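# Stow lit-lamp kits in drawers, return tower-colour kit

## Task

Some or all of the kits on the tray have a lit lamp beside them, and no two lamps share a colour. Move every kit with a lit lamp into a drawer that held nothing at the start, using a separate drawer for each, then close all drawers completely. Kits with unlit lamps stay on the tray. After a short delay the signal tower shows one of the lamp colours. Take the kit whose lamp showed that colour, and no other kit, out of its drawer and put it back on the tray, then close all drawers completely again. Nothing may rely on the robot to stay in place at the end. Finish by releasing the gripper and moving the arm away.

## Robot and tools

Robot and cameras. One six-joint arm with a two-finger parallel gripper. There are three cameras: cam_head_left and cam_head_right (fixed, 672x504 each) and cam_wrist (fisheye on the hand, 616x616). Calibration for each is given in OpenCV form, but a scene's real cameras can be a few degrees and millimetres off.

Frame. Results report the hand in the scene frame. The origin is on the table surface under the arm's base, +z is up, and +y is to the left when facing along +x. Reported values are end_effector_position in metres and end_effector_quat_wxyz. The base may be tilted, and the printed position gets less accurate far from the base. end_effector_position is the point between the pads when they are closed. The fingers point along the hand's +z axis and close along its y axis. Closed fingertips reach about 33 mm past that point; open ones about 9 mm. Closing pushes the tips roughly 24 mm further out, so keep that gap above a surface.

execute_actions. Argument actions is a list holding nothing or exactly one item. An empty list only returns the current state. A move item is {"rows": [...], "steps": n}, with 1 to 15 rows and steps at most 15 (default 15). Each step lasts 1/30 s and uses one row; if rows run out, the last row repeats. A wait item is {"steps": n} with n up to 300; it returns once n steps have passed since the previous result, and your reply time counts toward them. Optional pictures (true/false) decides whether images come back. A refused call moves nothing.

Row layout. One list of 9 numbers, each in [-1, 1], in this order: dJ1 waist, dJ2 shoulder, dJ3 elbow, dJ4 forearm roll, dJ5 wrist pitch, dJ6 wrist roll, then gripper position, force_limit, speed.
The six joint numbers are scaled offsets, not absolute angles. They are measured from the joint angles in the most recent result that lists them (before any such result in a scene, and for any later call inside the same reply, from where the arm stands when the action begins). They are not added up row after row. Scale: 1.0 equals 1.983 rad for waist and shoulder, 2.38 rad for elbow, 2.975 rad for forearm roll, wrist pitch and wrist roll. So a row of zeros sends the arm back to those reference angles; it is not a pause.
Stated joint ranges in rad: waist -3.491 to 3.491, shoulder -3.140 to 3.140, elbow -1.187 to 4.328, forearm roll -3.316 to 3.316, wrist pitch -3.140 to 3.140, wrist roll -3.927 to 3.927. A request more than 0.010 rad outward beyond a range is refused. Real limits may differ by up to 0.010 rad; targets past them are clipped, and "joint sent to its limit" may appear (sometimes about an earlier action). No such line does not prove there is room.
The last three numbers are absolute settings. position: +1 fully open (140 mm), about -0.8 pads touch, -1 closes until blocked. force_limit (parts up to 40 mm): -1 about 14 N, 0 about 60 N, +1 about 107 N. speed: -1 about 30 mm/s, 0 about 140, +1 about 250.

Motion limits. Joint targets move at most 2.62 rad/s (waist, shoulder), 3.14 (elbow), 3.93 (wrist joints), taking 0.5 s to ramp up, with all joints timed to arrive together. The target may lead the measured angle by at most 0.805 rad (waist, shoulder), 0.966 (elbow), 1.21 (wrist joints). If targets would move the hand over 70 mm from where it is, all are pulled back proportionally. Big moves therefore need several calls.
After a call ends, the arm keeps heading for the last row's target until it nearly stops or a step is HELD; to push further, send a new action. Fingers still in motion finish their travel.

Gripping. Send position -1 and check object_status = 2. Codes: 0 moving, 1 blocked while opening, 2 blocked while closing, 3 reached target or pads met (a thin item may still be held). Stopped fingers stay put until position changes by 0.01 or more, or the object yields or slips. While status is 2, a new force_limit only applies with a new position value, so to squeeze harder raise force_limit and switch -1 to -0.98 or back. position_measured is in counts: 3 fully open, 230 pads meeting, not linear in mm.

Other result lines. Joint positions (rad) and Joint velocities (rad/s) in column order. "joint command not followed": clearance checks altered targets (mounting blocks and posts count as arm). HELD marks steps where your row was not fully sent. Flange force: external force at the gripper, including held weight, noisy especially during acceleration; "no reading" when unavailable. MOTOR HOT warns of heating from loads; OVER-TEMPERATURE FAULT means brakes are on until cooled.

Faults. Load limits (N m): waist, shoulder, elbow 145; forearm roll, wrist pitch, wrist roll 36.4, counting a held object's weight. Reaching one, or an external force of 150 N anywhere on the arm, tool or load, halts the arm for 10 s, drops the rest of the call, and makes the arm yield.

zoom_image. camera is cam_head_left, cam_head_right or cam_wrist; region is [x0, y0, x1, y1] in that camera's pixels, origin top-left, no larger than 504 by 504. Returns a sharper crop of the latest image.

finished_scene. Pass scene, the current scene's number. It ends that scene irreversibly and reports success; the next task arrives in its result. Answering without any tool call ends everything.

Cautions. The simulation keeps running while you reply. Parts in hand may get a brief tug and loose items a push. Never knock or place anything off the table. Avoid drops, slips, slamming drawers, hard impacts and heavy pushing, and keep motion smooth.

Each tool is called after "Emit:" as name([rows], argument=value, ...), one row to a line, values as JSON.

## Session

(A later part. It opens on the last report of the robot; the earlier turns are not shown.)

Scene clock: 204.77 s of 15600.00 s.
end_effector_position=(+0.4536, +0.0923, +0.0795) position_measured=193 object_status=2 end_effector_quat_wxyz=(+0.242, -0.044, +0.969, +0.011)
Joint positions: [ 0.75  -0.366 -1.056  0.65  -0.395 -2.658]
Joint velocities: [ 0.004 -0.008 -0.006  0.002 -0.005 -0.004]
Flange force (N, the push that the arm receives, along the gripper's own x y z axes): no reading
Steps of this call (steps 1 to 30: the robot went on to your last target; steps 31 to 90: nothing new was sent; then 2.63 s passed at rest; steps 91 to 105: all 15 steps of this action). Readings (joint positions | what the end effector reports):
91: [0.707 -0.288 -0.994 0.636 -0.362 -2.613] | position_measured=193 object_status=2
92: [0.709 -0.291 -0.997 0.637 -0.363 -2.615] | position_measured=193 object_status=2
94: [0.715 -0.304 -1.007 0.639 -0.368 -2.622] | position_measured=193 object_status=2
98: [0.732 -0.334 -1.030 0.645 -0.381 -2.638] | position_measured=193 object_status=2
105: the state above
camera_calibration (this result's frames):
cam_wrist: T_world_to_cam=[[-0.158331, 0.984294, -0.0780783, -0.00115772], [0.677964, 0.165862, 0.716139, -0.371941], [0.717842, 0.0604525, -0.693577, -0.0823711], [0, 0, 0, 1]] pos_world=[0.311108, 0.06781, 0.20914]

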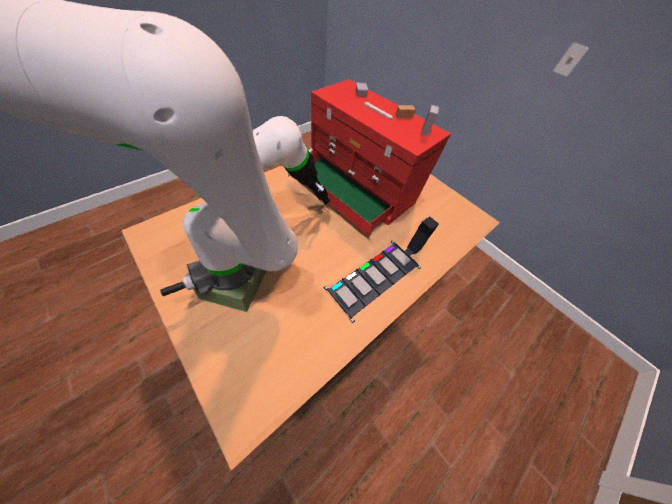

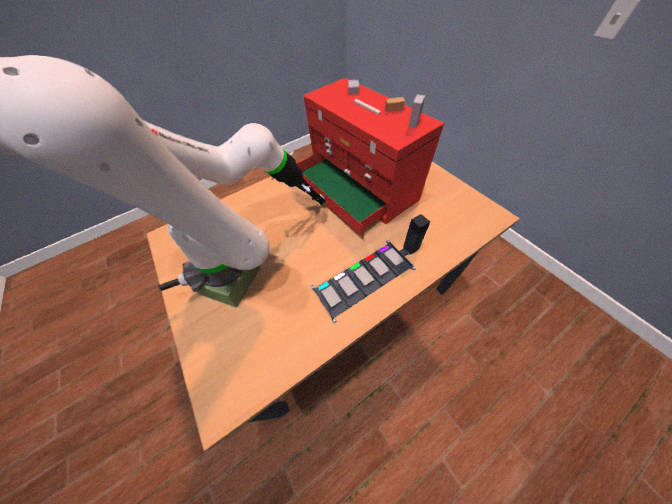

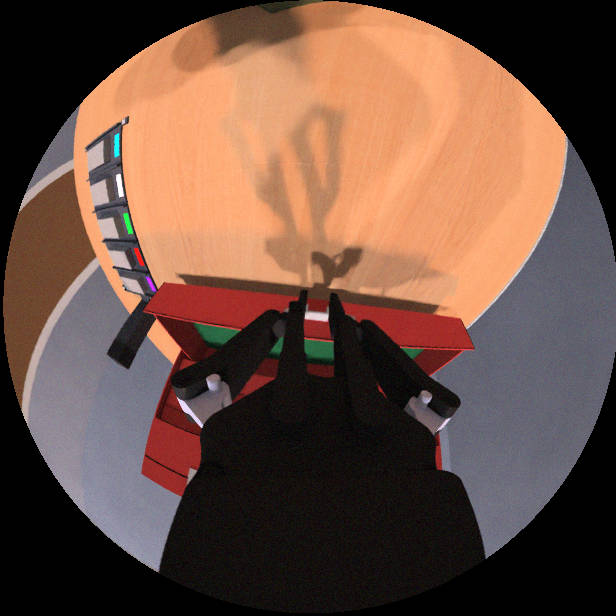

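Emit:
execute_actions([
  {"rows":[[0,0,0,0,0,0,0.1,0,1],[0,0,0,0,0,0,0.1,0,1],[0,0,0,0,0,0,0.1,0,1],[0,0,0,0,0,0,0.1,0,1],[0,0,0,0,0,0,0.1,0,1],[0.0444,-0.0872,0.0508,-0.0672,-0.0978,0.0605,0.1,0,1]],"steps":15},
], pictures=false)

Scene clock: 230.47 s of 15600.00 s.
end_effector_position=(+0.4462, +0.0916, +0.1431) position_measured=117 object_status=3 end_effector_quat_wxyz=(+0.243, -0.045, +0.969, +0.009)
Joint positions: [ 0.829 -0.521 -0.947  0.471 -0.656 -2.496]
Joint velocities: [ 0.194 -0.387  0.271 -0.447 -0.652  0.403]
Flange force (N, the push that the arm receives, along the gripper's own x y z axes): [1.7 -1.8 -26.6]
Steps of this call (steps 1 to 15: the robot went on to your last target; steps 16 to 90: nothing new was sent; then 22.20 s passed at rest; steps 91 to 105: all 15 steps of this action). Readings (joint positions | what the end effector reports):
91: [0.750 -0.366 -1.057 0.650 -0.395 -2.658] | position_measured=193 object_status=0
92: [0.750 -0.366 -1.057 0.650 -0.396 -2.658] | position_measured=193 object_status=0
94: [0.750 -0.366 -1.057 0.650 -0.397 -2.658] | position_measured=168 object_status=0
98: [0.756 -0.377 -1.049 0.637 -0.414 -2.646] | position_measured=117 object_status=0
105: the state above

Emit:
execute_actions([
  {"rows":[[-0.5614,0.4008,0.3956,-0.1988,-0.1929,-0.0686,-0.1,0,0]],"steps":15},
], pictures=false)

Emit:
execute_actions([
  {"steps":35},
])

Emit:
zoom_image(camera="cam_wrist", region=[210, 180, 430, 400])

Scene clock: 235.57 s of 15600.00 s.
end_effector_position=(+0.4896, -0.0311, +0.1580) position_measured=141 object_status=3 end_effector_quat_wxyz=(+0.143, +0.270, +0.952, -0.031)
Joint positions: [ 0.454 -0.209 -0.558  0.219 -0.907 -2.568]
Joint velocities: [-0.99   0.656  0.751 -0.458 -0.437 -0.179]
Flange force (N, the push that the arm receives, along the gripper's own x y z axes): [-5.5 7.3 -0.5]
Steps of this call (steps 1 to 30: the robot went on to your last target; steps 31 to 90: nothing new was sent; then 1.60 s passed at rest; steps 91 to 105: all 15 steps of this action). Readings (joint positions | what the end effector reports):
91: [0.838 -0.539 -0.935 0.450 -0.686 -2.478] | position_measured=117 object_status=0
92: [0.835 -0.536 -0.931 0.448 -0.689 -2.478] | position_measured=121 object_status=0
94: [0.811 -0.512 -0.904 0.431 -0.705 -2.485] | position_measured=136 object_status=0
98: [0.696 -0.399 -0.774 0.351 -0.780 -2.516] | position_measured=141 object_status=0
105: the state above

Scene clock: 236.73 s of 15600.00 s.
end_effector_position=(+0.4677, -0.2954, +0.1398) position_measured=141 object_status=3 end_effector_quat_wxyz=(-0.000, +0.712, +0.702, +0.000)
Joint positions: [-0.284  0.274 -0.006 -0.12  -1.23  -2.7  ]
Joint velocities: [-0.     0.     0.    -0.001 -0.    -0.001]
Flange force (N, the push that the arm receives, along the gripper's own x y z axes): [1.2 1.0 -3.0]
Steps of this call (steps 1 to 35: the robot went on to your last target). Readings (joint positions | what the end effector reports):
1: [0.421 -0.187 -0.533 0.203 -0.922 -2.574] | position_measured=141 object_status=3
2: [0.388 -0.166 -0.508 0.188 -0.936 -2.580] | position_measured=141 object_status=3
4: [0.321 -0.122 -0.458 0.158 -0.965 -2.592] | position_measured=141 object_status=3
8: [0.188 -0.035 -0.359 0.096 -1.023 -2.616] | position_measured=141 object_status=3
35: the state above
camera_calibration (this result's frames):
cam_wrist: T_world_to_cam=[[0.995809, 0.0838041, -0.0366108, -0.424209], [0.0910196, -0.947102, 0.307756, -0.357613], [-0.00888288, -0.309799, -0.950761, 0.239222], [0, 0, 0, 1]] pos_world=[0.457106, -0.229035, 0.321969]

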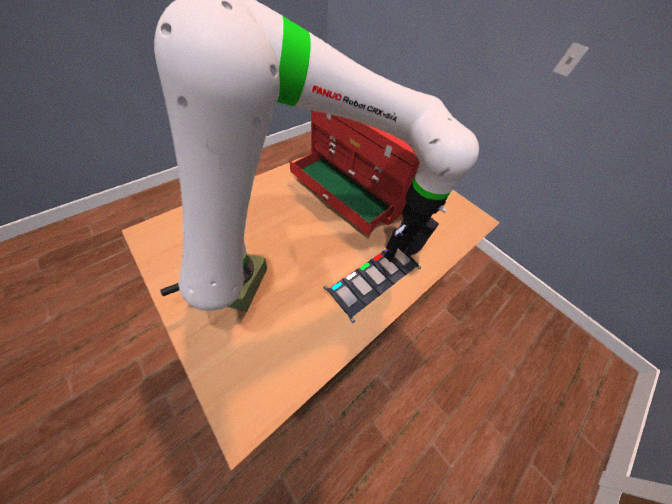

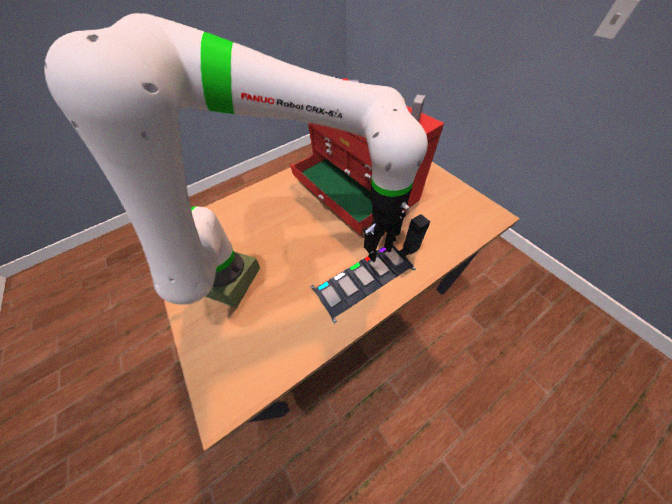

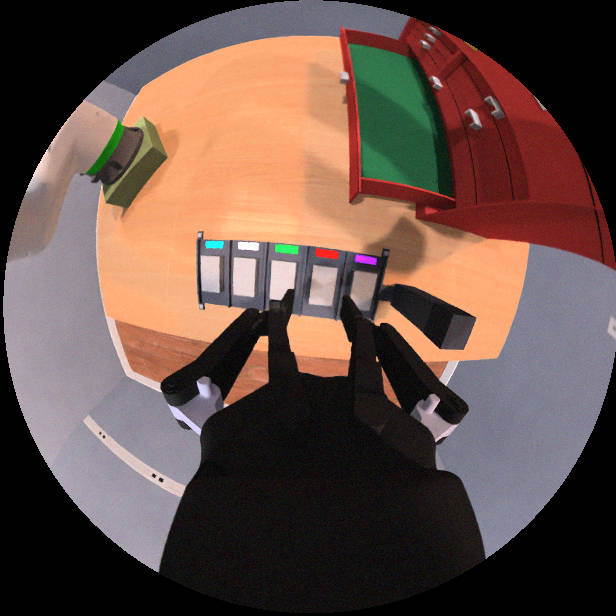

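Region (210, 180, 430, 400) of cam_wrist's 616x616 image, scaled by 2.291, with more detail than that image has.

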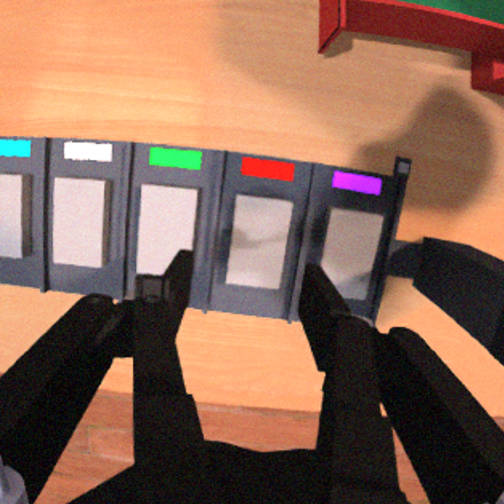

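Emit:
execute_actions([
  {"rows":[[0.0116,0.0379,-0.0245,-0.002,0.0458,-0.0024,-0.15,0,0]],"steps":15},
])

Emit:
zoom_image(camera="cam_wrist", region=[240, 230, 400, 390])

Emit:
zoom_image(camera="cam_head_right", region=[340, 200, 440, 300])

Scene clock: 248.67 s of 15600.00 s.
end_effector_position=(+0.4760, -0.2935, +0.0750) position_measured=148 object_status=3 end_effector_quat_wxyz=(+0.000, +0.713, +0.702, +0.000)
Joint positions: [-0.261  0.349 -0.064 -0.126 -1.094 -2.707]
Joint velocities: [ 0.     0.001  0.    -0.003  0.001 -0.   ]
Flange force (N, the push that the arm receives, along the gripper's own x y z axes): [1.3 -0.7 -3.5]
Steps of this call (steps 1 to 15: the robot went on to your last target; steps 16 to 90: nothing new was sent; then 8.43 s passed at rest; steps 91 to 105: all 15 steps of this action). Readings (joint positions | what the end effector reports):
91: [-0.284 0.274 -0.006 -0.120 -1.230 -2.700] | position_measured=141 object_status=0
92: [-0.284 0.277 -0.007 -0.120 -1.225 -2.700] | position_measured=145 object_status=0
94: [-0.278 0.296 -0.023 -0.122 -1.189 -2.702] | position_measured=148 object_status=0
98: [-0.262 0.346 -0.062 -0.126 -1.100 -2.707] | position_measured=148 object_status=0
105: the state above
camera_calibration (this result's frames):
cam_wrist: T_world_to_cam=[[0.995996, 0.0820739, -0.0354265, -0.435647], [0.0890104, -0.947168, 0.308139, -0.335707], [-0.00826472, -0.310058, -0.950682, 0.17787], [0, 0, 0, 1]] pos_world=[0.465255, -0.227066, 0.257109]

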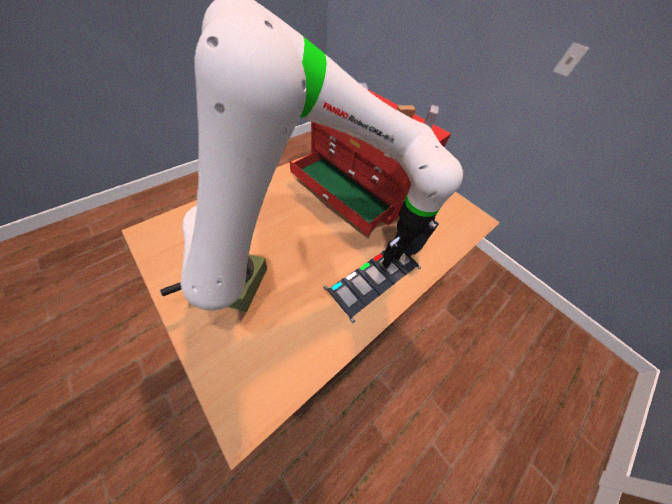

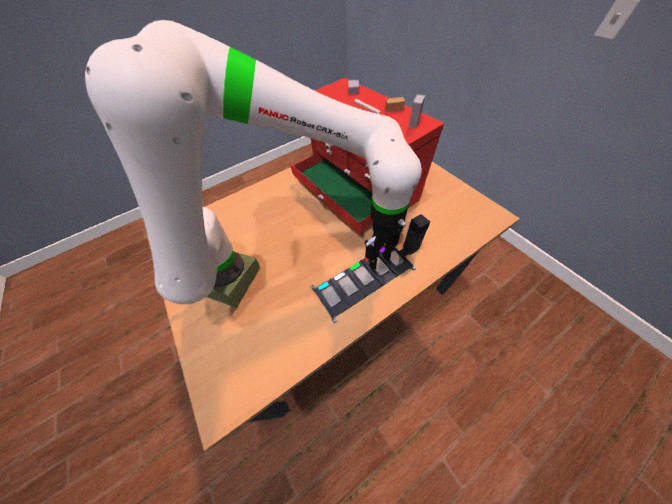

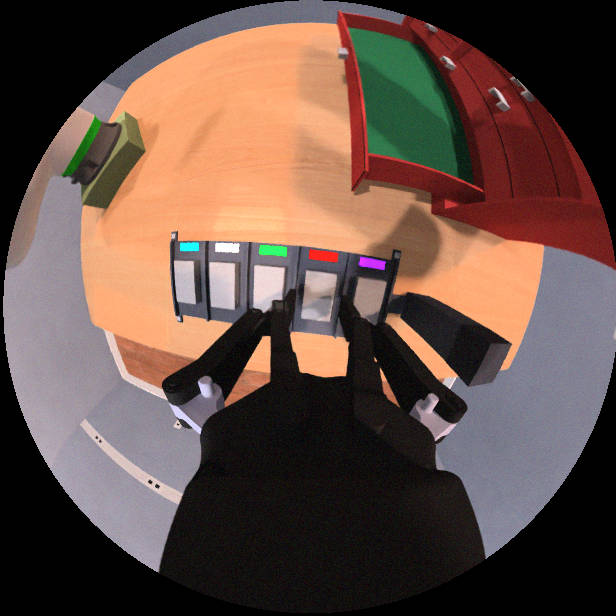

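Region (240, 230, 400, 390) of cam_wrist's 616x616 image, scaled by 3.150, with more detail than that image has.

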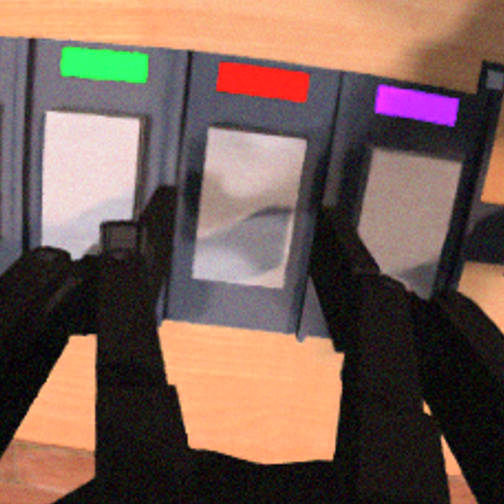

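Region (340, 200, 440, 300) of cam_head_right's 672x504 image, scaled by 5.040, with more detail than that image has.

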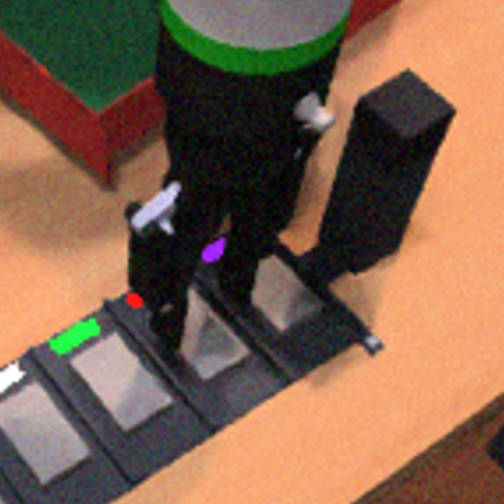

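Emit:
execute_actions([
  {"rows":[[0,0,0,0,0,0,-0.22,0,0],[0,0,0,0,0,0,-0.22,0,0],[0.0015,0.0084,-0.0054,-0.0006,0.01,0,-0.22,0,0],[0.0015,0.0084,-0.0054,-0.0006,0.01,0,-0.22,0,0],[0.0015,0.0084,-0.0054,-0.0006,0.01,0,-0.22,0,0],[0.0029,0.0168,-0.0108,-0.0013,0.0199,0.0008,-0.22,0,0]],"steps":15},
])

Emit:
zoom_image(camera="cam_wrist", region=[240, 230, 400, 390])

Emit:
zoom_image(camera="cam_head_right", region=[350, 230, 420, 300])

Scene clock: 260.30 s of 15600.00 s.
end_effector_position=(+0.4757, -0.2934, +0.0470) position_measured=157 object_status=3 end_effector_quat_wxyz=(+0.000, +0.713, +0.701, +0.001)
Joint positions: [-0.255  0.382 -0.09  -0.13  -1.035 -2.705]
Joint velocities: [0.001 0.002 0.    0.001 0.001 0.001]
Flange force (N, the push that the arm receives, along the gripper's own x y z axes): [2.5 0.9 -4.3]
Steps of this call (steps 1 to 15: the robot went on to your last target; steps 16 to 90: nothing new was sent; then 8.13 s passed at rest; steps 91 to 105: all 15 steps of this action). Readings (joint positions | what the end effector reports):
91: [-0.261 0.349 -0.064 -0.126 -1.094 -2.707] | position_measured=148 object_status=0
92: [-0.261 0.349 -0.064 -0.126 -1.094 -2.707] | position_measured=152 object_status=0
94: [-0.261 0.351 -0.066 -0.126 -1.089 -2.707] | position_measured=157 object_status=0
98: [-0.257 0.374 -0.083 -0.129 -1.049 -2.707] | position_measured=157 object_status=0
105: the state above
camera_calibration (this result's frames):
cam_wrist: T_world_to_cam=[[0.996032, 0.0816761, -0.0353481, -0.436506], [0.0886075, -0.947217, 0.308106, -0.326756], [-0.00831744, -0.310015, -0.950695, 0.151341], [0, 0, 0, 1]] pos_world=[0.464985, -0.226938, 0.229125]

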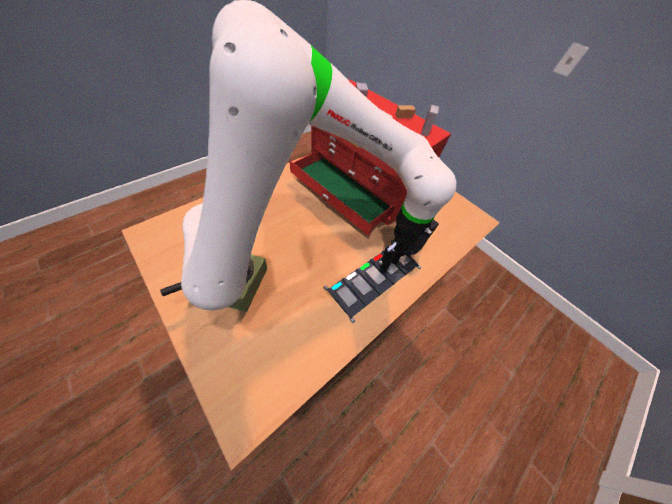

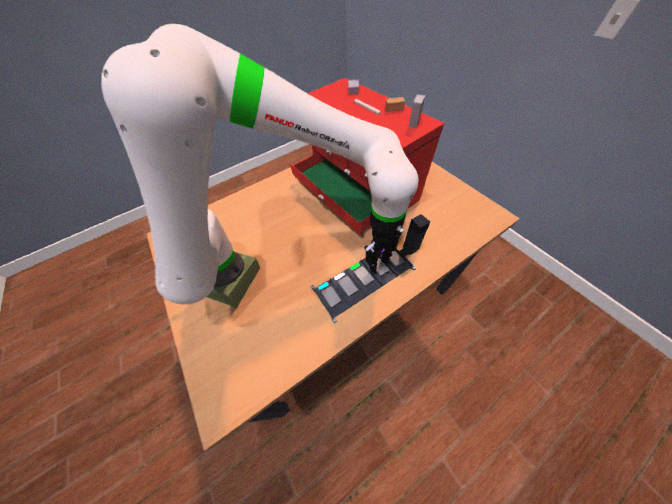

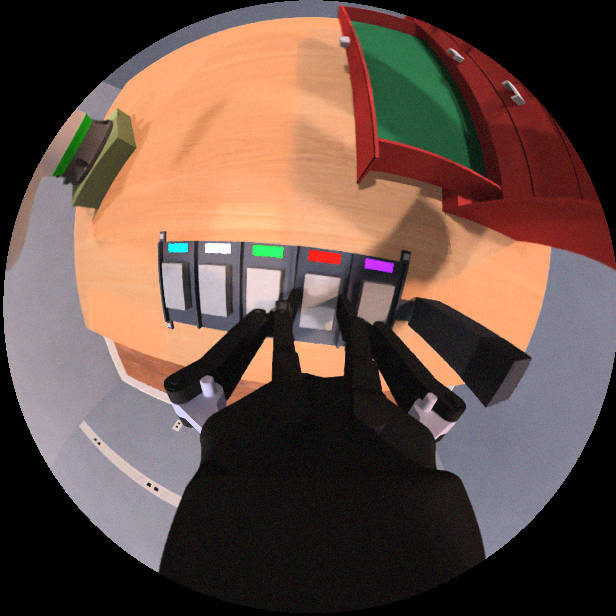

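Region (240, 230, 400, 390) of cam_wrist's 616x616 image, scaled by 3.150, with more detail than that image has.

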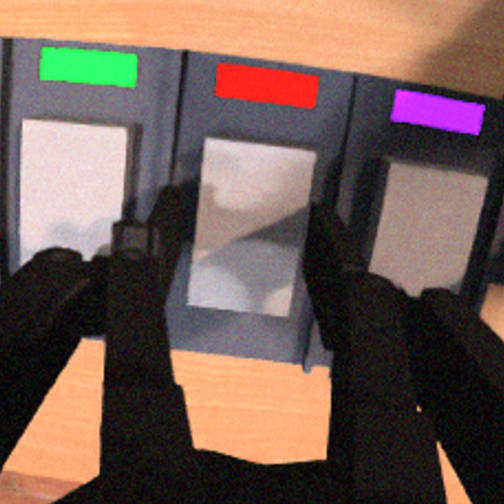

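Region (350, 230, 420, 300) of cam_head_right's 672x504 image, scaled by 7.200, with more detail than that image has.

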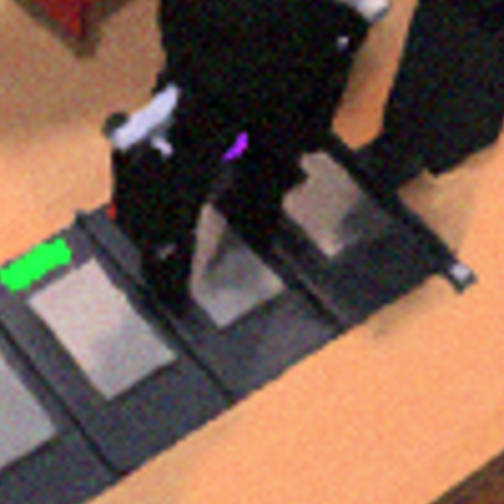

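Emit:
execute_actions([
  {"rows":[[0.0007,0.0025,0.0022,0,0,0,-0.22,0,0],[0.0007,0.0025,0.0022,0,0,0,-0.22,0,0],[0.0007,0.0025,0.0022,0,0,0,-0.22,0,0],[0.0014,0.0058,0.0004,0,0.0036,0,-0.22,0,0]],"steps":12},
], pictures=false)

Scene clock: 266.57 s of 15600.00 s.
end_effector_position=(+0.4779, -0.2936, +0.0411) position_measured=157 object_status=3 end_effector_quat_wxyz=(+0.000, +0.712, +0.702, +0.000)
Joint positions: [-0.253  0.394 -0.089 -0.13  -1.024 -2.705]
Joint velocities: [ 0.001  0.001 -0.001 -0.002  0.001 -0.001]
Flange force (N, the push that the arm receives, along the gripper's own x y z axes): [-1.3 4.3 -3.9]
Steps of this call (steps 1 to 15: the robot went on to your last target; steps 16 to 90: nothing new was sent; then 2.87 s passed at rest; steps 91 to 102: all 12 steps of this action). Readings (joint positions | what the end effector reports):
91: [-0.255 0.382 -0.090 -0.130 -1.035 -2.705] | position_measured=157 object_status=3
92: [-0.255 0.384 -0.089 -0.130 -1.035 -2.705] | position_measured=157 object_status=3
94: [-0.254 0.387 -0.086 -0.130 -1.034 -2.705] | position_measured=157 object_status=3
98: [-0.253 0.393 -0.088 -0.130 -1.025 -2.705] | position_measured=157 object_status=3
102: the state above

Emit:
execute_actions([
  {"rows":[[0.0003,0.0018,-0.0012,0,0.0021,0,-0.22,0,0]],"steps":10},
], pictures=false)

Scene clock: 272.07 s of 15600.00 s.
end_effector_position=(+0.4776, -0.2937, +0.0381) position_measured=157 object_status=3 end_effector_quat_wxyz=(+0.000, +0.712, +0.702, +0.000)
Joint positions: [-0.252  0.397 -0.092 -0.13  -1.018 -2.705]
Joint velocities: [-0.     0.     0.    -0.002  0.     0.   ]
Flange force (N, the push that the arm receives, along the gripper's own x y z axes): [1.0 1.4 -3.1]
Steps of this call (steps 1 to 15: the robot went on to your last target; steps 16 to 90: nothing new was sent; then 2.17 s passed at rest; steps 91 to 100: all 10 steps of this action). Readings (joint positions | what the end effector reports):
91: [-0.253 0.394 -0.089 -0.130 -1.024 -2.705] | position_measured=157 object_status=3
92: [-0.252 0.395 -0.090 -0.130 -1.021 -2.705] | position_measured=157 object_status=3
94: [-0.252 0.397 -0.091 -0.130 -1.019 -2.705] | position_measured=157 object_status=3
98: [-0.252 0.397 -0.092 -0.130 -1.018 -2.705] | position_measured=157 object_status=3
100: the state above

Emit:
execute_actions([
  {"rows":[[0,0,0,0,0,0,-1,0.2,-0.5]],"steps":15},
])

Scene clock: 276.27 s of 15600.00 s.
end_effector_position=(+0.4776, -0.2937, +0.0381) position_measured=175 object_status=0 end_effector_quat_wxyz=(+0.000, +0.712, +0.702, +0.000)
Joint positions: [-0.252  0.397 -0.092 -0.13  -1.018 -2.705]
Joint velocities: [-0.     0.     0.     0.     0.    -0.001]
Flange force (N, the push that the arm receives, along the gripper's own x y z axes): [5.8 -2.9 -29.0]
Steps of this call (steps 1 to 15: the robot went on to your last target; steps 16 to 90: nothing new was sent; then 0.70 s passed at rest; steps 91 to 105: all 15 steps of this action). Readings (joint positions | what the end effector reports):
91: [-0.252 0.397 -0.092 -0.130 -1.018 -2.705] | position_measured=157 object_status=0
92: [-0.252 0.397 -0.092 -0.130 -1.018 -2.705] | position_measured=160 object_status=0
94: [-0.252 0.397 -0.092 -0.130 -1.018 -2.705] | position_measured=169 object_status=0
98: [-0.252 0.397 -0.092 -0.130 -1.018 -2.705] | position_measured=174 object_status=0
105: the state above
camera_calibration (this result's frames):
cam_wrist: T_world_to_cam=[[0.995892, 0.0831137, -0.0359317, -0.438202], [0.0901614, -0.946858, 0.308758, -0.325081], [-0.00836023, -0.310729, -0.950462, 0.142603], [0, 0, 0, 1]] pos_world=[0.466903, -0.227074, 0.220165]

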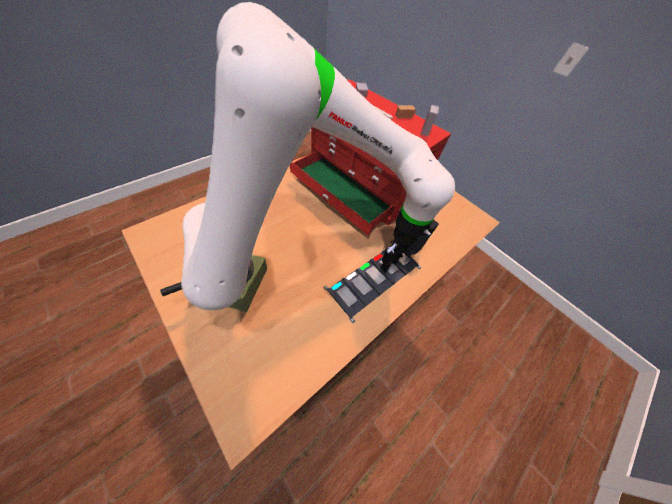

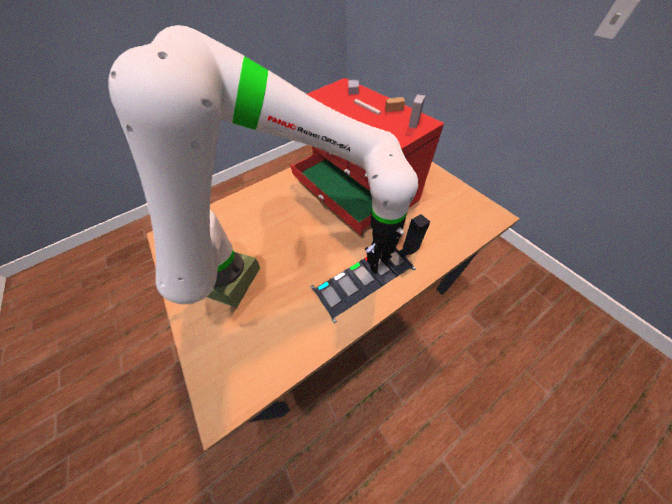

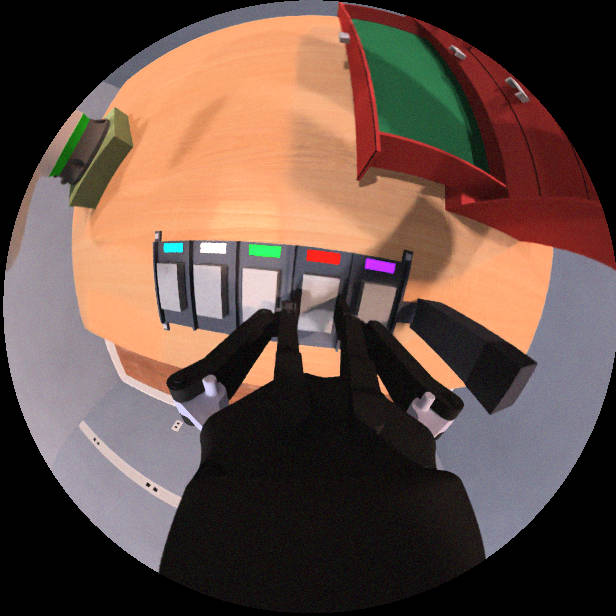

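Emit:
execute_actions([
  {"rows":[[-0.0015,-0.009,0.0058,0,-0.0107,0,-1,0.2,-0.5],[-0.0015,-0.009,0.0058,0,-0.0107,0,-1,0.2,-0.5],[-0.0015,-0.009,0.0058,0,-0.0107,0,-1,0.2,-0.5],[-0.0177,-0.0731,0.0441,0.0034,-0.085,0.0017,-1,0.2,-0.5]],"steps":15},
], pictures=false)

Scene clock: 292.57 s of 15600.00 s.
end_effector_position=(+0.4661, -0.2936, +0.1587) position_measured=175 object_status=2 end_effector_quat_wxyz=(-0.000, +0.711, +0.703, +0.001)
Joint positions: [-0.287  0.253  0.013 -0.12  -1.269 -2.7  ]
Joint velocities: [-0.002 -0.01   0.005 -0.002 -0.032  0.001]
Flange force (N, the push that the arm receives, along the gripper's own x y z axes): [2.7 -4.3 -16.9]
Steps of this call (steps 1 to 15: the robot went on to your last target; steps 16 to 90: nothing new was sent; then 12.80 s passed at rest; steps 91 to 105: all 15 steps of this action). Readings (joint positions | what the end effector reports):
91: [-0.252 0.397 -0.092 -0.130 -1.018 -2.705] | position_measured=175 object_status=2
92: [-0.252 0.394 -0.090 -0.130 -1.023 -2.705] | position_measured=175 object_status=2
94: [-0.254 0.383 -0.081 -0.130 -1.043 -2.705] | position_measured=175 object_status=2
98: [-0.267 0.329 -0.042 -0.125 -1.137 -2.703] | position_measured=175 object_status=2
105: the state above

Emit:
execute_actions([
  {"rows":[[0.2809,-0.0388,-0.0143,0.0182,0.003,0.3697,-1,0.2,-0.5]],"steps":15},
], pictures=false)

Emit:
execute_actions([
  {"steps":18},
])

Scene clock: 299.17 s of 15600.00 s.
end_effector_position=(+0.5266, -0.1679, +0.1585) position_measured=175 object_status=2 end_effector_quat_wxyz=(-0.001, +0.373, +0.928, -0.002)
Joint positions: [-0.014  0.215 -0.003 -0.093 -1.266 -2.161]
Joint velocities: [ 0.703 -0.096 -0.044  0.069  0.014  1.377]
Flange force (N, the push that the arm receives, along the gripper's own x y z axes): [-0.7 5.0 -2.9]
Steps of this call (steps 1 to 15: the robot went on to your last target; steps 16 to 90: nothing new was sent; then 3.10 s passed at rest; steps 91 to 105: all 15 steps of this action). Readings (joint positions | what the end effector reports):
91: [-0.287 0.252 0.013 -0.120 -1.271 -2.700] | position_measured=175 object_status=2
92: [-0.285 0.252 0.013 -0.120 -1.271 -2.694] | position_measured=175 object_status=2
94: [-0.267 0.249 0.013 -0.118 -1.271 -2.659] | position_measured=175 object_status=2
98: [-0.182 0.238 0.007 -0.110 -1.269 -2.491] | position_measured=175 object_status=2
105: the state above

Scene clock: 299.77 s of 15600.00 s.
end_effector_position=(+0.5539, -0.0257, +0.1604) position_measured=175 object_status=2 end_effector_quat_wxyz=(+0.000, -0.045, +0.999, +0.000)
Joint positions: [ 0.27   0.176 -0.021 -0.066 -1.26  -1.6  ]
Joint velocities: [ 0.002 -0.     0.    -0.002 -0.     0.004]
Flange force (N, the push that the arm receives, along the gripper's own x y z axes): [-0.1 1.8 -2.1]
Steps of this call (steps 1 to 18: the robot went on to your last target). Readings (joint positions | what the end effector reports):
1: [0.009 0.212 -0.005 -0.091 -1.265 -2.114] | position_measured=175 object_status=2
2: [0.033 0.208 -0.006 -0.089 -1.265 -2.067] | position_measured=175 object_status=2
4: [0.081 0.202 -0.009 -0.084 -1.264 -1.973] | position_measured=175 object_status=2
8: [0.176 0.189 -0.015 -0.075 -1.262 -1.785] | position_measured=175 object_status=2
18: the state above
camera_calibration (this result's frames):
cam_wrist: T_world_to_cam=[[-0.186051, 0.981883, -0.0359185, 0.145765], [0.932365, 0.187965, 0.308811, -0.553339], [0.309968, 0.0239656, -0.950445, 0.175005], [0, 0, 0, 1]] pos_world=[0.488788, -0.0433095, 0.342446]

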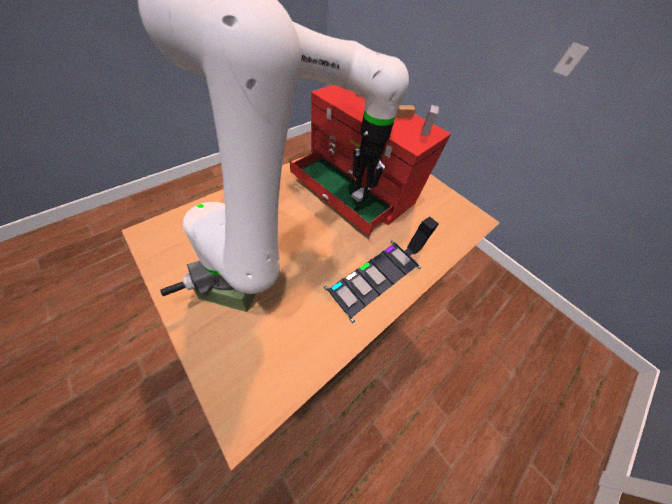

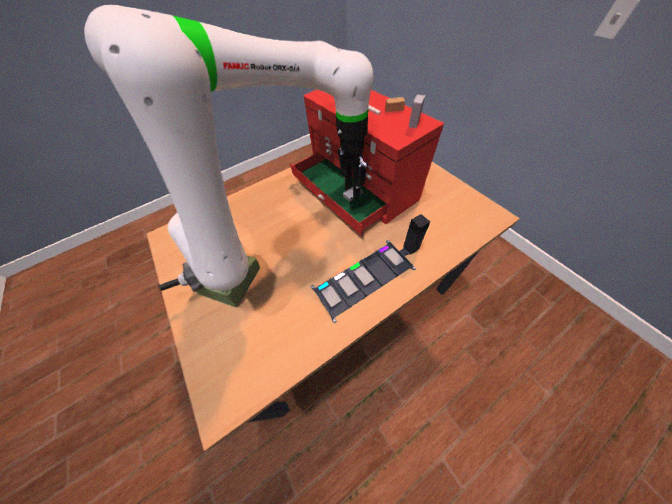

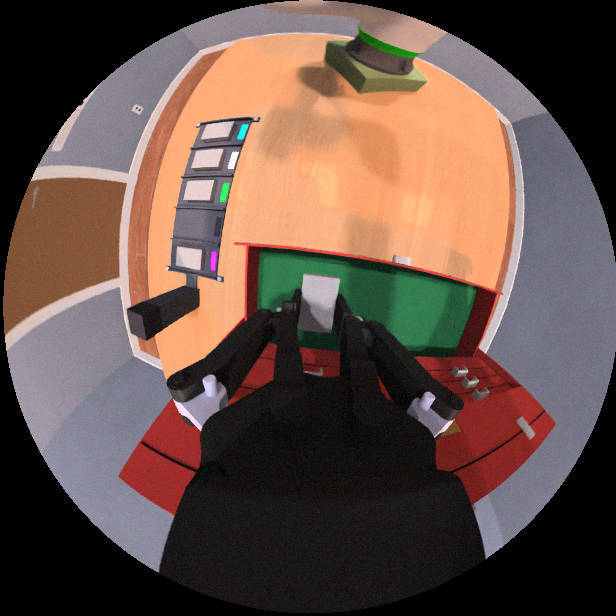

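Emit:
execute_actions([
  {"rows":[[0.0047,0.0398,-0.0406,-0.0014,0.0589,0.001,-1,0.2,-0.5]],"steps":15},
], pictures=false)

Emit:
execute_actions([
  {"rows":[[0.0003,0.0028,-0.0023,0,0.0037,0,-1,0.2,-0.5]],"steps":12},
], pictures=false)

Scene clock: 303.73 s of 15600.00 s.
end_effector_position=(+0.5547, -0.0258, +0.0804) position_measured=175 object_status=2 end_effector_quat_wxyz=(-0.000, -0.044, +0.999, +0.000)
Joint positions: [ 0.279  0.255 -0.118 -0.07  -1.085 -1.597]
Joint velocities: [ 0.001  0.001 -0.001  0.     0.     0.   ]
Flange force (N, the push that the arm receives, along the gripper's own x y z axes): [-0.1 1.2 0.1]
Steps of this call (steps 1 to 15: the robot went on to your last target; steps 16 to 90: nothing new was sent; then 0.47 s passed at rest; steps 91 to 105: all 15 steps of this action). Readings (joint positions | what the end effector reports):
91: [0.270 0.176 -0.021 -0.066 -1.260 -1.600] | position_measured=175 object_status=2
92: [0.270 0.178 -0.024 -0.066 -1.255 -1.600] | position_measured=175 object_status=2
94: [0.272 0.194 -0.043 -0.067 -1.219 -1.599] | position_measured=175 object_status=2
98: [0.278 0.246 -0.106 -0.070 -1.106 -1.598] | position_measured=175 object_status=2
105: the state above

Scene clock: 304.13 s of 15600.00 s.
end_effector_position=(+0.5546, -0.0259, +0.0754) position_measured=175 object_status=2 end_effector_quat_wxyz=(-0.000, -0.044, +0.999, +0.000)
Joint positions: [ 0.28   0.26  -0.123 -0.07  -1.074 -1.597]
Joint velocities: [ 0.001  0.    -0.     0.     0.001 -0.   ]
Flange force (N, the push that the arm receives, along the gripper's own x y z axes): [-1.4 1.2 -1.3]
Steps of this call (steps 1 to 12: all 12 steps of this action). Readings (joint positions | what the end effector reports):
1: [0.279 0.255 -0.118 -0.070 -1.085 -1.597] | position_measured=175 object_status=2
2: [0.279 0.257 -0.119 -0.070 -1.081 -1.597] | position_measured=175 object_status=2
4: [0.280 0.260 -0.122 -0.070 -1.076 -1.597] | position_measured=175 object_status=2
8: [0.280 0.260 -0.123 -0.070 -1.074 -1.597] | position_measured=175 object_status=2
12: the state above

Emit:
execute_actions([
  {"rows":[[0.0002,0.0018,-0.0014,0,0.0022,0,-1,0.2,-0.5]],"steps":10},
], pictures=false)

Scene clock: 307.00 s of 15600.00 s.
end_effector_position=(+0.5544, -0.0261, +0.0723) position_measured=175 object_status=2 end_effector_quat_wxyz=(-0.000, -0.044, +0.999, +0.000)
Joint positions: [ 0.28   0.264 -0.126 -0.07  -1.068 -1.597]
Joint velocities: [ 0.001  0.    -0.002 -0.001  0.    -0.   ]
Flange force (N, the push that the arm receives, along the gripper's own x y z axes): [0.4 1.4 -12.1]
Steps of this call (steps 1 to 15: the robot went on to your last target; steps 16 to 76: nothing new was sent; steps 77 to 86: all 10 steps of this action). Readings (joint positions | what the end effector reports):
77: [0.280 0.261 -0.123 -0.070 -1.074 -1.597] | position_measured=175 object_status=2
78: [0.280 0.262 -0.124 -0.070 -1.072 -1.597] | position_measured=175 object_status=2
80: [0.280 0.263 -0.126 -0.070 -1.069 -1.597] | position_measured=175 object_status=2
84: [0.280 0.264 -0.126 -0.070 -1.068 -1.597] | position_measured=175 object_status=2
86: the state above

Emit:
execute_actions([
  {"rows":[[0,-0.0005,0.0004,0,-0.0007,0,-0.1,0,0],[0,-0.0005,0.0004,0,-0.0007,0,-0.1,0,0],[0,-0.0005,0.0004,0,-0.0007,0,-0.1,0,0],[0,-0.0005,0.0004,0,-0.0007,0,-0.1,0,0],[0,-0.0005,0.0004,0,-0.0007,0,-0.1,0,0],[0,-0.0005,0.0004,0,-0.0007,0,-0.1,0,0],[-0.005,-0.0444,0.0441,0.0013,-0.0645,-0.001,-0.1,0,0]],"steps":15},
], pictures=false)

Scene clock: 318.53 s of 15600.00 s.
end_effector_position=(+0.5548, -0.0254, +0.1544) position_measured=141 object_status=3 end_effector_quat_wxyz=(+0.001, -0.045, +0.999, +0.000)
Joint positions: [ 0.271  0.182 -0.028 -0.066 -1.246 -1.6  ]
Joint velocities: [-0.023 -0.175  0.209  0.01  -0.383 -0.006]
Flange force (N, the push that the arm receives, along the gripper's own x y z axes): [11.1 2.1 -25.9]
Steps of this call (steps 1 to 15: the robot went on to your last target; steps 16 to 90: nothing new was sent; then 8.03 s passed at rest; steps 91 to 105: all 15 steps of this action). Readings (joint positions | what the end effector reports):
91: [0.280 0.264 -0.126 -0.070 -1.068 -1.597] | position_measured=175 object_status=0
92: [0.280 0.264 -0.126 -0.070 -1.068 -1.597] | position_measured=175 object_status=0
94: [0.280 0.263 -0.126 -0.070 -1.069 -1.597] | position_measured=155 object_status=0
98: [0.280 0.261 -0.123 -0.070 -1.075 -1.597] | position_measured=141 object_status=0
105: the state above

Emit:
execute_actions([
  {"rows":[[0.2859,-0.3636,-0.3811,0.1734,0.1882,-0.2951,-0.1,0,0]],"steps":15},
], pictures=false)

Emit:
execute_actions([
  {"steps":15},
], pictures=false)

Scene clock: 322.33 s of 15600.00 s.
end_effector_position=(+0.4874, +0.0401, +0.1687) position_measured=141 object_status=3 end_effector_quat_wxyz=(+0.153, -0.026, +0.987, -0.046)
Joint positions: [ 0.625 -0.272 -0.593  0.257 -0.901 -2.149]
Joint velocities: [ 0.993 -1.252 -1.602  0.897  0.997 -1.526]
Flange force (N, the push that the arm receives, along the gripper's own x y z axes): [0.0 4.9 -10.0]
Steps of this call (steps 1 to 30: the robot went on to your last target; steps 31 to 90: nothing new was sent; then 0.30 s passed at rest; steps 91 to 105: all 15 steps of this action). Readings (joint positions | what the end effector reports):
91: [0.270 0.176 -0.021 -0.066 -1.260 -1.600] | position_measured=141 object_status=3
92: [0.273 0.172 -0.025 -0.063 -1.257 -1.605] | position_measured=141 object_status=3
94: [0.290 0.150 -0.053 -0.047 -1.239 -1.632] | position_measured=141 object_status=3
98: [0.378 0.040 -0.194 0.032 -1.151 -1.767] | position_measured=141 object_status=3
105: the state above

Scene clock: 322.83 s of 15600.00 s.
end_effector_position=(+0.4428, +0.0920, +0.1493) position_measured=141 object_status=3 end_effector_quat_wxyz=(+0.241, -0.045, +0.970, +0.011)
Joint positions: [ 0.838 -0.539 -0.935  0.45  -0.687 -2.478]
Joint velocities: [ 0.001 -0.001 -0.001 -0.001  0.    -0.001]
Flange force (N, the push that the arm receives, along the gripper's own x y z axes): [-3.5 2.0 -0.9]
Steps of this call (steps 1 to 15: the robot went on to your last target). Readings (joint positions | what the end effector reports):
1: [0.659 -0.313 -0.646 0.287 -0.868 -2.201] | position_measured=141 object_status=3
2: [0.691 -0.354 -0.698 0.316 -0.835 -2.250] | position_measured=141 object_status=3
4: [0.749 -0.428 -0.793 0.369 -0.776 -2.341] | position_measured=141 object_status=3
8: [0.824 -0.522 -0.913 0.437 -0.701 -2.456] | position_measured=141 object_status=3
15: the state above

Emit:
execute_actions([
  {"rows":[[-0.0368,0.0736,-0.0588,0.0679,0.0938,-0.0652,-0.1,0,0]],"steps":15},
])

Scene clock: 325.97 s of 15600.00 s.
end_effector_position=(+0.4461, +0.0914, +0.0799) position_measured=141 object_status=3 end_effector_quat_wxyz=(+0.242, -0.042, +0.969, +0.012)
Joint positions: [ 0.765 -0.394 -1.075  0.652 -0.408 -2.672]
Joint velocities: [-0.     0.002  0.     0.002  0.002 -0.001]
Flange force (N, the push that the arm receives, along the gripper's own x y z axes): no reading
Steps of this call (steps 1 to 15: the robot went on to your last target; steps 16 to 79: nothing new was sent; steps 80 to 94: all 15 steps of this action). Readings (joint positions | what the end effector reports):
80: [0.838 -0.539 -0.935 0.450 -0.686 -2.478] | position_measured=141 object_status=3
81: [0.837 -0.537 -0.938 0.454 -0.681 -2.482] | position_measured=141 object_status=3
83: [0.827 -0.518 -0.956 0.480 -0.645 -2.507] | position_measured=141 object_status=3
87: [0.786 -0.436 -1.034 0.592 -0.489 -2.615] | position_measured=141 object_status=3
94: the state above
camera_calibration (this result's frames):
cam_wrist: T_world_to_cam=[[-0.156205, 0.984805, -0.0758841, -0.00264237], [0.677551, 0.162737, 0.717246, -0.366651], [0.718697, 0.060622, -0.692676, -0.0771466], [0, 0, 0, 1]] pos_world=[0.303457, 0.0669467, 0.209341]

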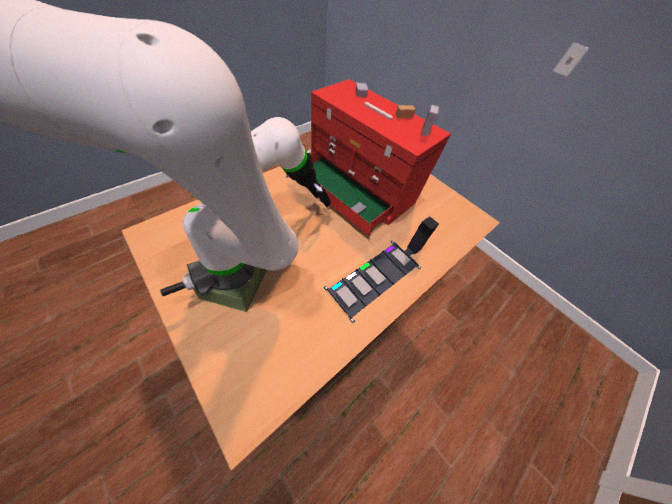

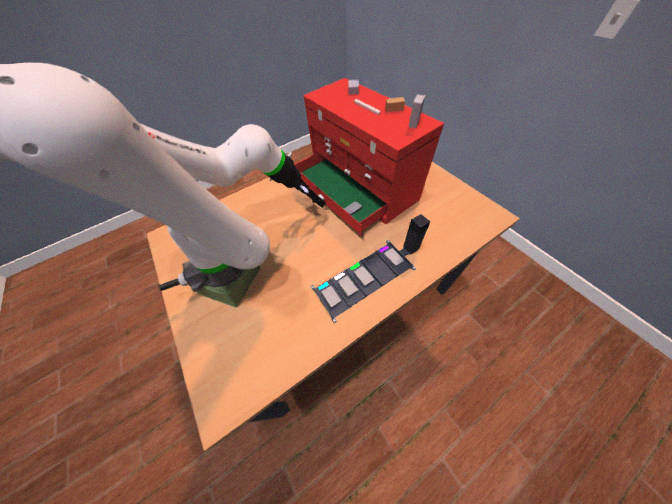

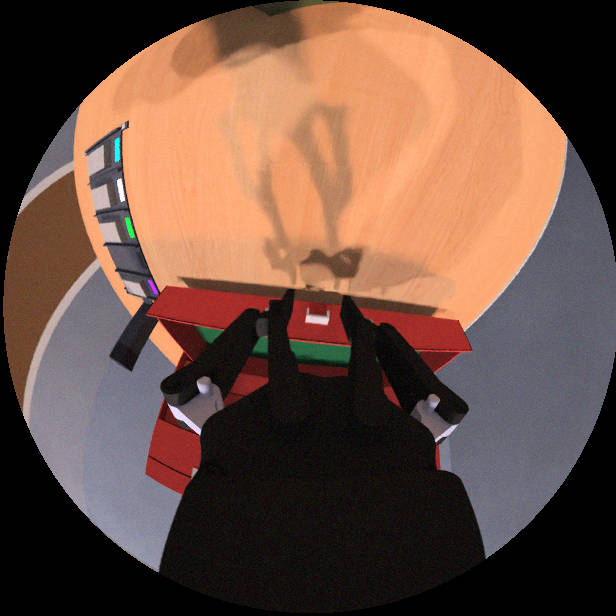

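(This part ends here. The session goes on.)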